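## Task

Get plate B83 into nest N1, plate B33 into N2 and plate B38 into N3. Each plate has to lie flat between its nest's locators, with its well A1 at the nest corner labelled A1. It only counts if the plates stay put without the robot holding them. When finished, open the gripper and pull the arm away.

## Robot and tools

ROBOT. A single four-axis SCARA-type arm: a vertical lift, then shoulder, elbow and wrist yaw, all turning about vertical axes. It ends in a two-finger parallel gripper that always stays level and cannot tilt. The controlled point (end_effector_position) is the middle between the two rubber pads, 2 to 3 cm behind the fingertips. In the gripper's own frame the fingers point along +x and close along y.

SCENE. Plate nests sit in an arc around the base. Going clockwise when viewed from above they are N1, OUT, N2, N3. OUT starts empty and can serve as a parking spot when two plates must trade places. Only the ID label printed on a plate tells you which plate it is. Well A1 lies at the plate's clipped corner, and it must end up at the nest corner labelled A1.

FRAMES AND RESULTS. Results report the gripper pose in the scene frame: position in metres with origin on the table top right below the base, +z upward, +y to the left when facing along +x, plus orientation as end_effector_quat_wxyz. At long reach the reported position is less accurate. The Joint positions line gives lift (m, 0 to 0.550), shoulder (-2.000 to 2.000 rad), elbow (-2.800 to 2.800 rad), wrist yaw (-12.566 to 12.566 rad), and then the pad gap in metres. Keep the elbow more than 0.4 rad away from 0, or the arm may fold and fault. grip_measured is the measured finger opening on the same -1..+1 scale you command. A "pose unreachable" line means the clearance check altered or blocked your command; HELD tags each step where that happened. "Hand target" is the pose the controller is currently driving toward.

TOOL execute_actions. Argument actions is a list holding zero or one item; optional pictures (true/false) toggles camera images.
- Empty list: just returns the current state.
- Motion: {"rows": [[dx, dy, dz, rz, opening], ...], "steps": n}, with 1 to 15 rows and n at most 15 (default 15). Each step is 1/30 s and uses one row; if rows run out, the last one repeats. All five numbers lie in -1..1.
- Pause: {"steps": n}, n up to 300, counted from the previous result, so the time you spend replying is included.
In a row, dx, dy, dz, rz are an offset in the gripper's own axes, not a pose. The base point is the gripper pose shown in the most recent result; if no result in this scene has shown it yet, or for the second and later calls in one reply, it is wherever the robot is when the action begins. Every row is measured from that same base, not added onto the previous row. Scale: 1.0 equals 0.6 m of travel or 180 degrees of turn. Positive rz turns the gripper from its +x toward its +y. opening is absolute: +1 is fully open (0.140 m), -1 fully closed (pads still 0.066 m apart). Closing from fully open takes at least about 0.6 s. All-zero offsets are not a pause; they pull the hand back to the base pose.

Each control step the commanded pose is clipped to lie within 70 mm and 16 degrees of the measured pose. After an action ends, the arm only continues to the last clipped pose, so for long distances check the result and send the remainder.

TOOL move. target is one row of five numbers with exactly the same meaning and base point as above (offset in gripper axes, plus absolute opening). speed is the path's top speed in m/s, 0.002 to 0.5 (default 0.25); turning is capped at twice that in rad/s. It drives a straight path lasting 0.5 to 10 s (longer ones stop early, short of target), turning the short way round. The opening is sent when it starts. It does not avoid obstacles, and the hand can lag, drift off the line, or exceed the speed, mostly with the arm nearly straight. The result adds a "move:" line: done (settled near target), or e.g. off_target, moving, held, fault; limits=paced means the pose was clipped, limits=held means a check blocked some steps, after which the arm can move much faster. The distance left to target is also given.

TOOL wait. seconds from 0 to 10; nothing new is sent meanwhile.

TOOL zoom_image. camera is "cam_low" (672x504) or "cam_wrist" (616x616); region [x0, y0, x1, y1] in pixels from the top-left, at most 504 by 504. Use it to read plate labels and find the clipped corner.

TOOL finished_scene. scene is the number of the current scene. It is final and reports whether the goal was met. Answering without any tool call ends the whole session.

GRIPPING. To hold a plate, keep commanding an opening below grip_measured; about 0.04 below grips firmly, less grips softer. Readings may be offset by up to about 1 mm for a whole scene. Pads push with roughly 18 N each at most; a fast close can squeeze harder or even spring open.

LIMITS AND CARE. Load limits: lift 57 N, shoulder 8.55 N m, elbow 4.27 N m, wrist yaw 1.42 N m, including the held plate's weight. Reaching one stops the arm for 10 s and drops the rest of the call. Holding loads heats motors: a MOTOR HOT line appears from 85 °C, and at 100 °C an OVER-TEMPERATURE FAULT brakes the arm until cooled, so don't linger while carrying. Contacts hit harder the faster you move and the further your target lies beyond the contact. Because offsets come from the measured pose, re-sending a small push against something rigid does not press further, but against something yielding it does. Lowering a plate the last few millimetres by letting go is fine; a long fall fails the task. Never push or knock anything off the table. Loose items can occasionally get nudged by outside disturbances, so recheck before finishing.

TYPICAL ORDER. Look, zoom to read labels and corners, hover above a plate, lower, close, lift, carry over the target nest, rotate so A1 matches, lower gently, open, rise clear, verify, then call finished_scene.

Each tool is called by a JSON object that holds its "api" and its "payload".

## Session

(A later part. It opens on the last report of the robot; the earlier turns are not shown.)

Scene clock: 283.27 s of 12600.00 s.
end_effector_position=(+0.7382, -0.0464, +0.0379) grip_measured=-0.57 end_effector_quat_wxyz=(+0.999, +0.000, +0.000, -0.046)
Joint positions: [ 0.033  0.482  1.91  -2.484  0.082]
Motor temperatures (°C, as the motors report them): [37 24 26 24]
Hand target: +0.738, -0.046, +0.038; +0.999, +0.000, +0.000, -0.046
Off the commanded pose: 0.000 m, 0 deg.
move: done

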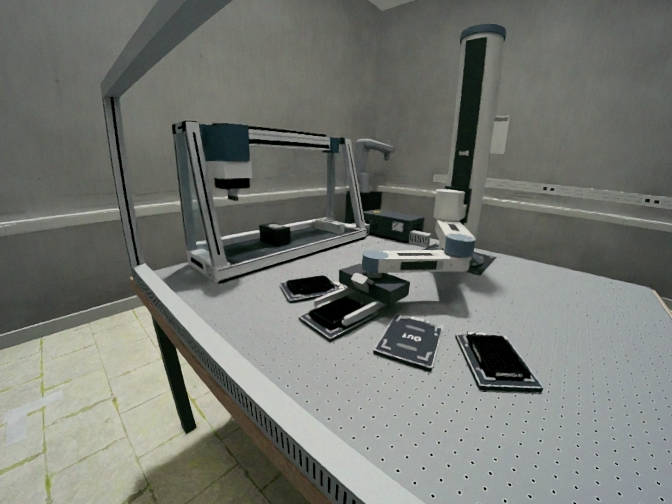

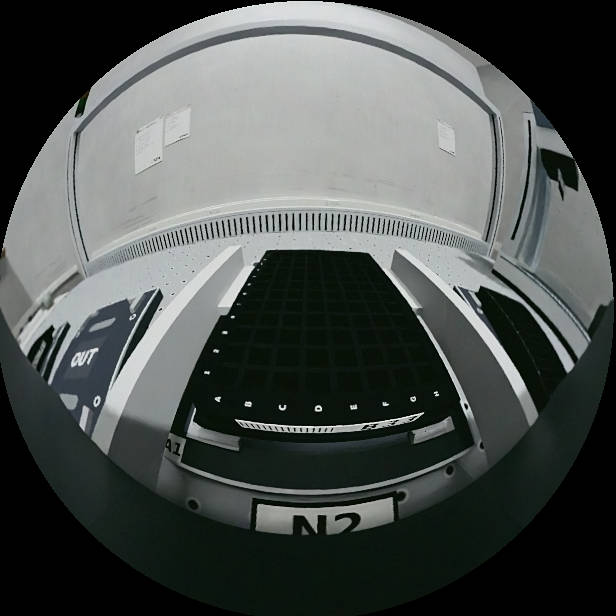

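{"api": "move", "payload": {"target": [0, 0, -0.003, 0, -0.62], "speed": 0.03}}

{"api": "move", "payload": {"target": [0, 0, 0, 0, 0.3], "speed": 0.1}}

{"api": "move", "payload": {"target": [0, 0, 0.075, 0, 0.3], "speed": 0.15}}

Scene clock: 290.30 s of 12600.00 s.
end_effector_position=(+0.7382, -0.0464, +0.0361) grip_measured=-0.57 end_effector_quat_wxyz=(+0.999, +0.000, +0.000, -0.046)
Joint positions: [ 0.031  0.482  1.91  -2.484  0.082]
Motor temperatures (°C, as the motors report them): [37 24 26 24]
Hand target: +0.738, -0.046, +0.036; +0.999, +0.000, +0.000, -0.046
Off the commanded pose: 0.000 m, 0 deg.
After step 90, 3.33 s passed at rest.
move: done

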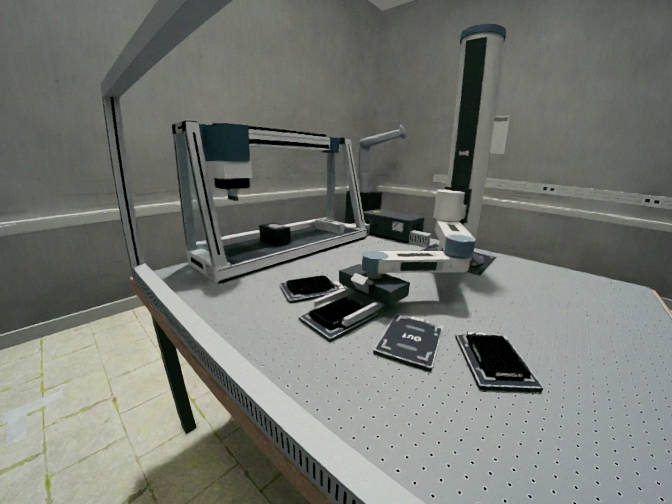

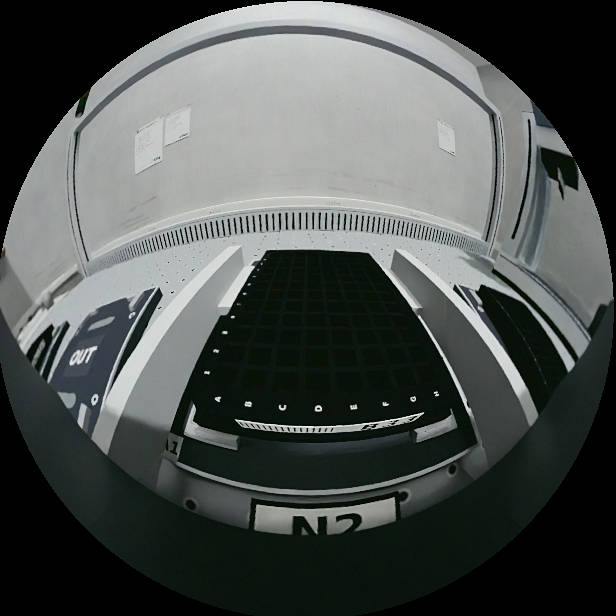

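Scene clock: 290.80 s of 12600.00 s.
end_effector_position=(+0.7382, -0.0464, +0.0361) grip_measured=+0.30 end_effector_quat_wxyz=(+0.999, +0.000, +0.000, -0.046)
Joint positions: [ 0.031  0.482  1.91  -2.484  0.114]
Motor temperatures (°C, as the motors report them): [37 24 26 24]
Hand target: +0.738, -0.046, +0.036; +0.999, +0.000, +0.000, -0.046
Off the commanded pose: 0.000 m, 0 deg.
move: done

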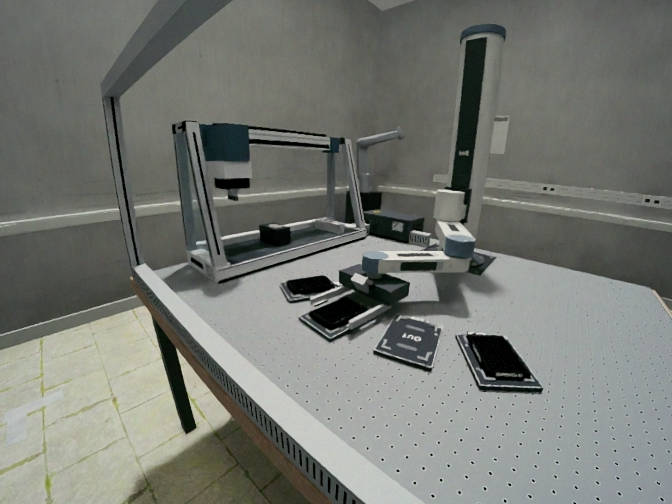

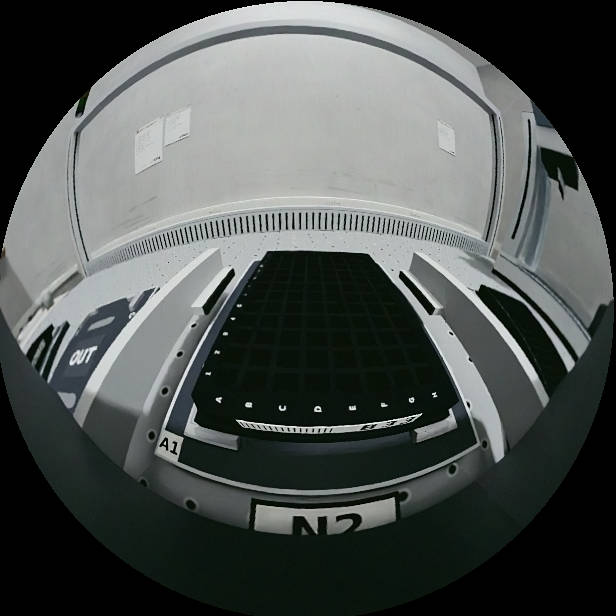

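Scene clock: 291.53 s of 12600.00 s.
end_effector_position=(+0.7382, -0.0464, +0.0812) grip_measured=+0.30 end_effector_quat_wxyz=(+0.999, +0.000, +0.000, -0.046)
Joint positions: [ 0.076  0.482  1.91  -2.484  0.114]
Motor temperatures (°C, as the motors report them): [37 24 26 24]
Hand target: +0.738, -0.046, +0.081; +0.999, +0.000, +0.000, -0.046
Off the commanded pose: 0.000 m, 0 deg.
move: done

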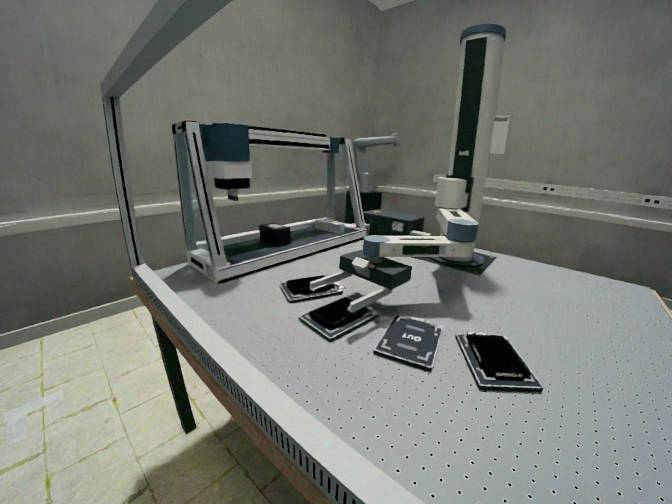

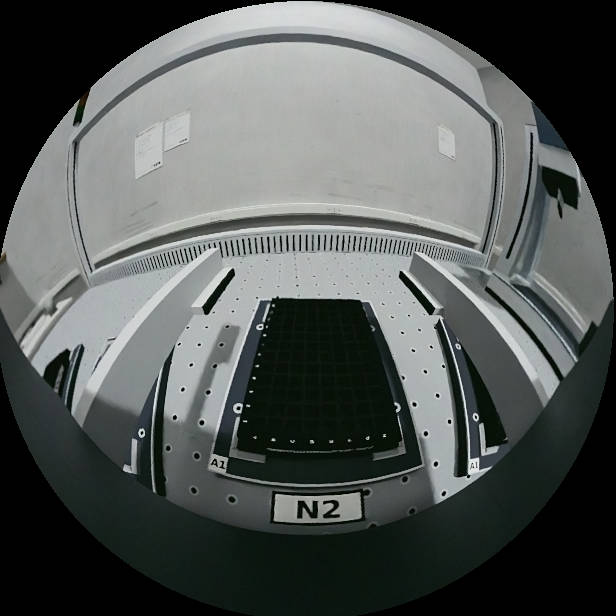

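{"api": "move", "payload": {"target": [-0.2395, 0.561, 0, 0.218, 0.3], "speed": 0.35}}

Scene clock: 299.57 s of 12600.00 s.
end_effector_position=(+0.6258, +0.3021, +0.0812) grip_measured=+0.30 end_effector_quat_wxyz=(+0.956, +0.000, +0.000, +0.293)
Joint positions: [ 0.076  1.214  1.766 -2.386  0.114]
Motor temperatures (°C, as the motors report them): [37 24 26 24]
Hand target: +0.626, +0.302, +0.081; +0.956, +0.000, +0.000, +0.292
Off the commanded pose: 0.000 m, 0 deg.
After step 90, 3.57 s passed at rest.
move: done

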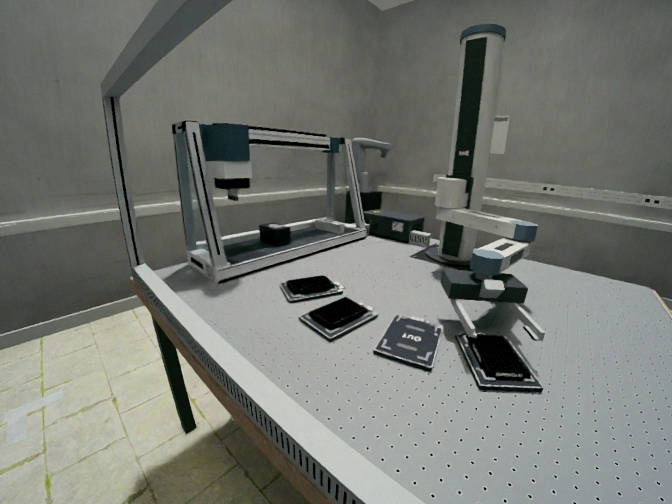

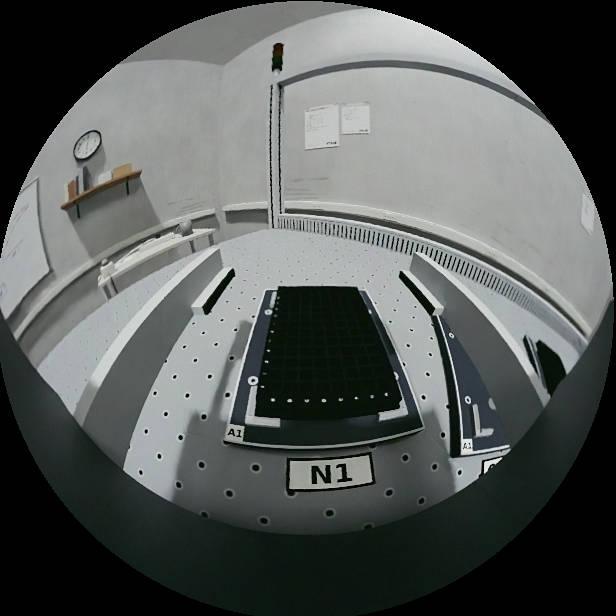

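{"api": "zoom_image", "payload": {"camera": "cam_wrist", "region": [210, 270, 440, 460]}}

Region (210, 270, 440, 460) of cam_wrist's 616x616 image, scaled by 2.191, with more detail than that image has; it fills the top 416 rows of this view, and the rest is white.

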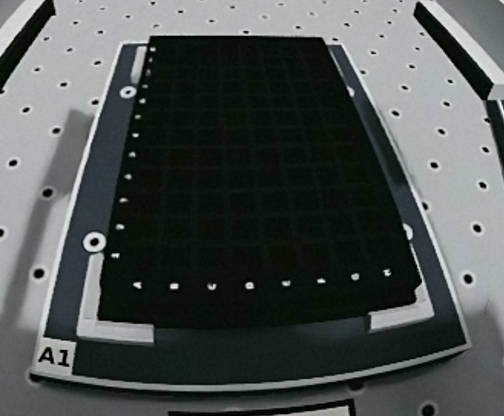

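{"api": "move", "payload": {"target": [-0.15, 0, 0.1, 0, 1], "speed": 0.35}}

{"api": "finished_scene", "payload": {"scene": 1}}

Scene clock: 312.10 s of 12600.00 s.
end_effector_position=(+0.5512, +0.2517, +0.1412) grip_measured=+0.99 end_effector_quat_wxyz=(+0.956, +0.000, +0.000, +0.293)
Joint positions: [ 0.136  1.415  1.282 -2.103  0.14 ]
Motor temperatures (°C, as the motors report them): [37 24 26 24]
Hand target: +0.551, +0.252, +0.141; +0.956, +0.000, +0.000, +0.293
Off the commanded pose: 0.000 m, 0 deg.
After step 90, 8.77 s passed at rest.
move: done

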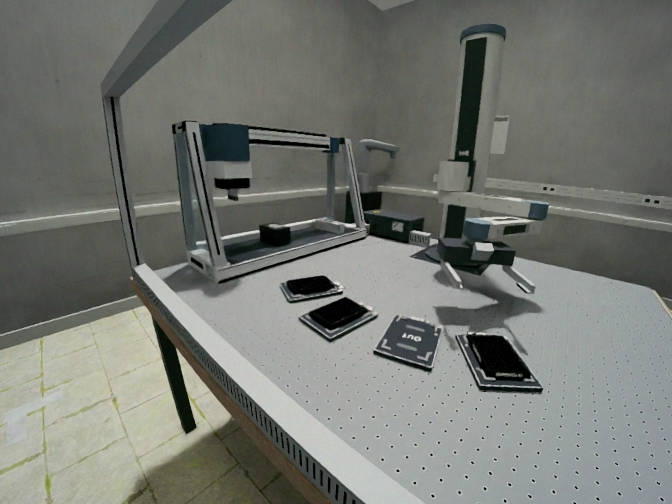

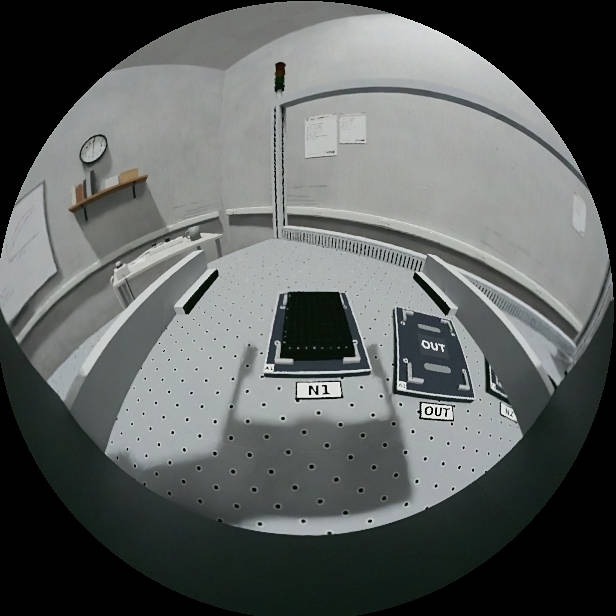

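The scene is finished: the task was done.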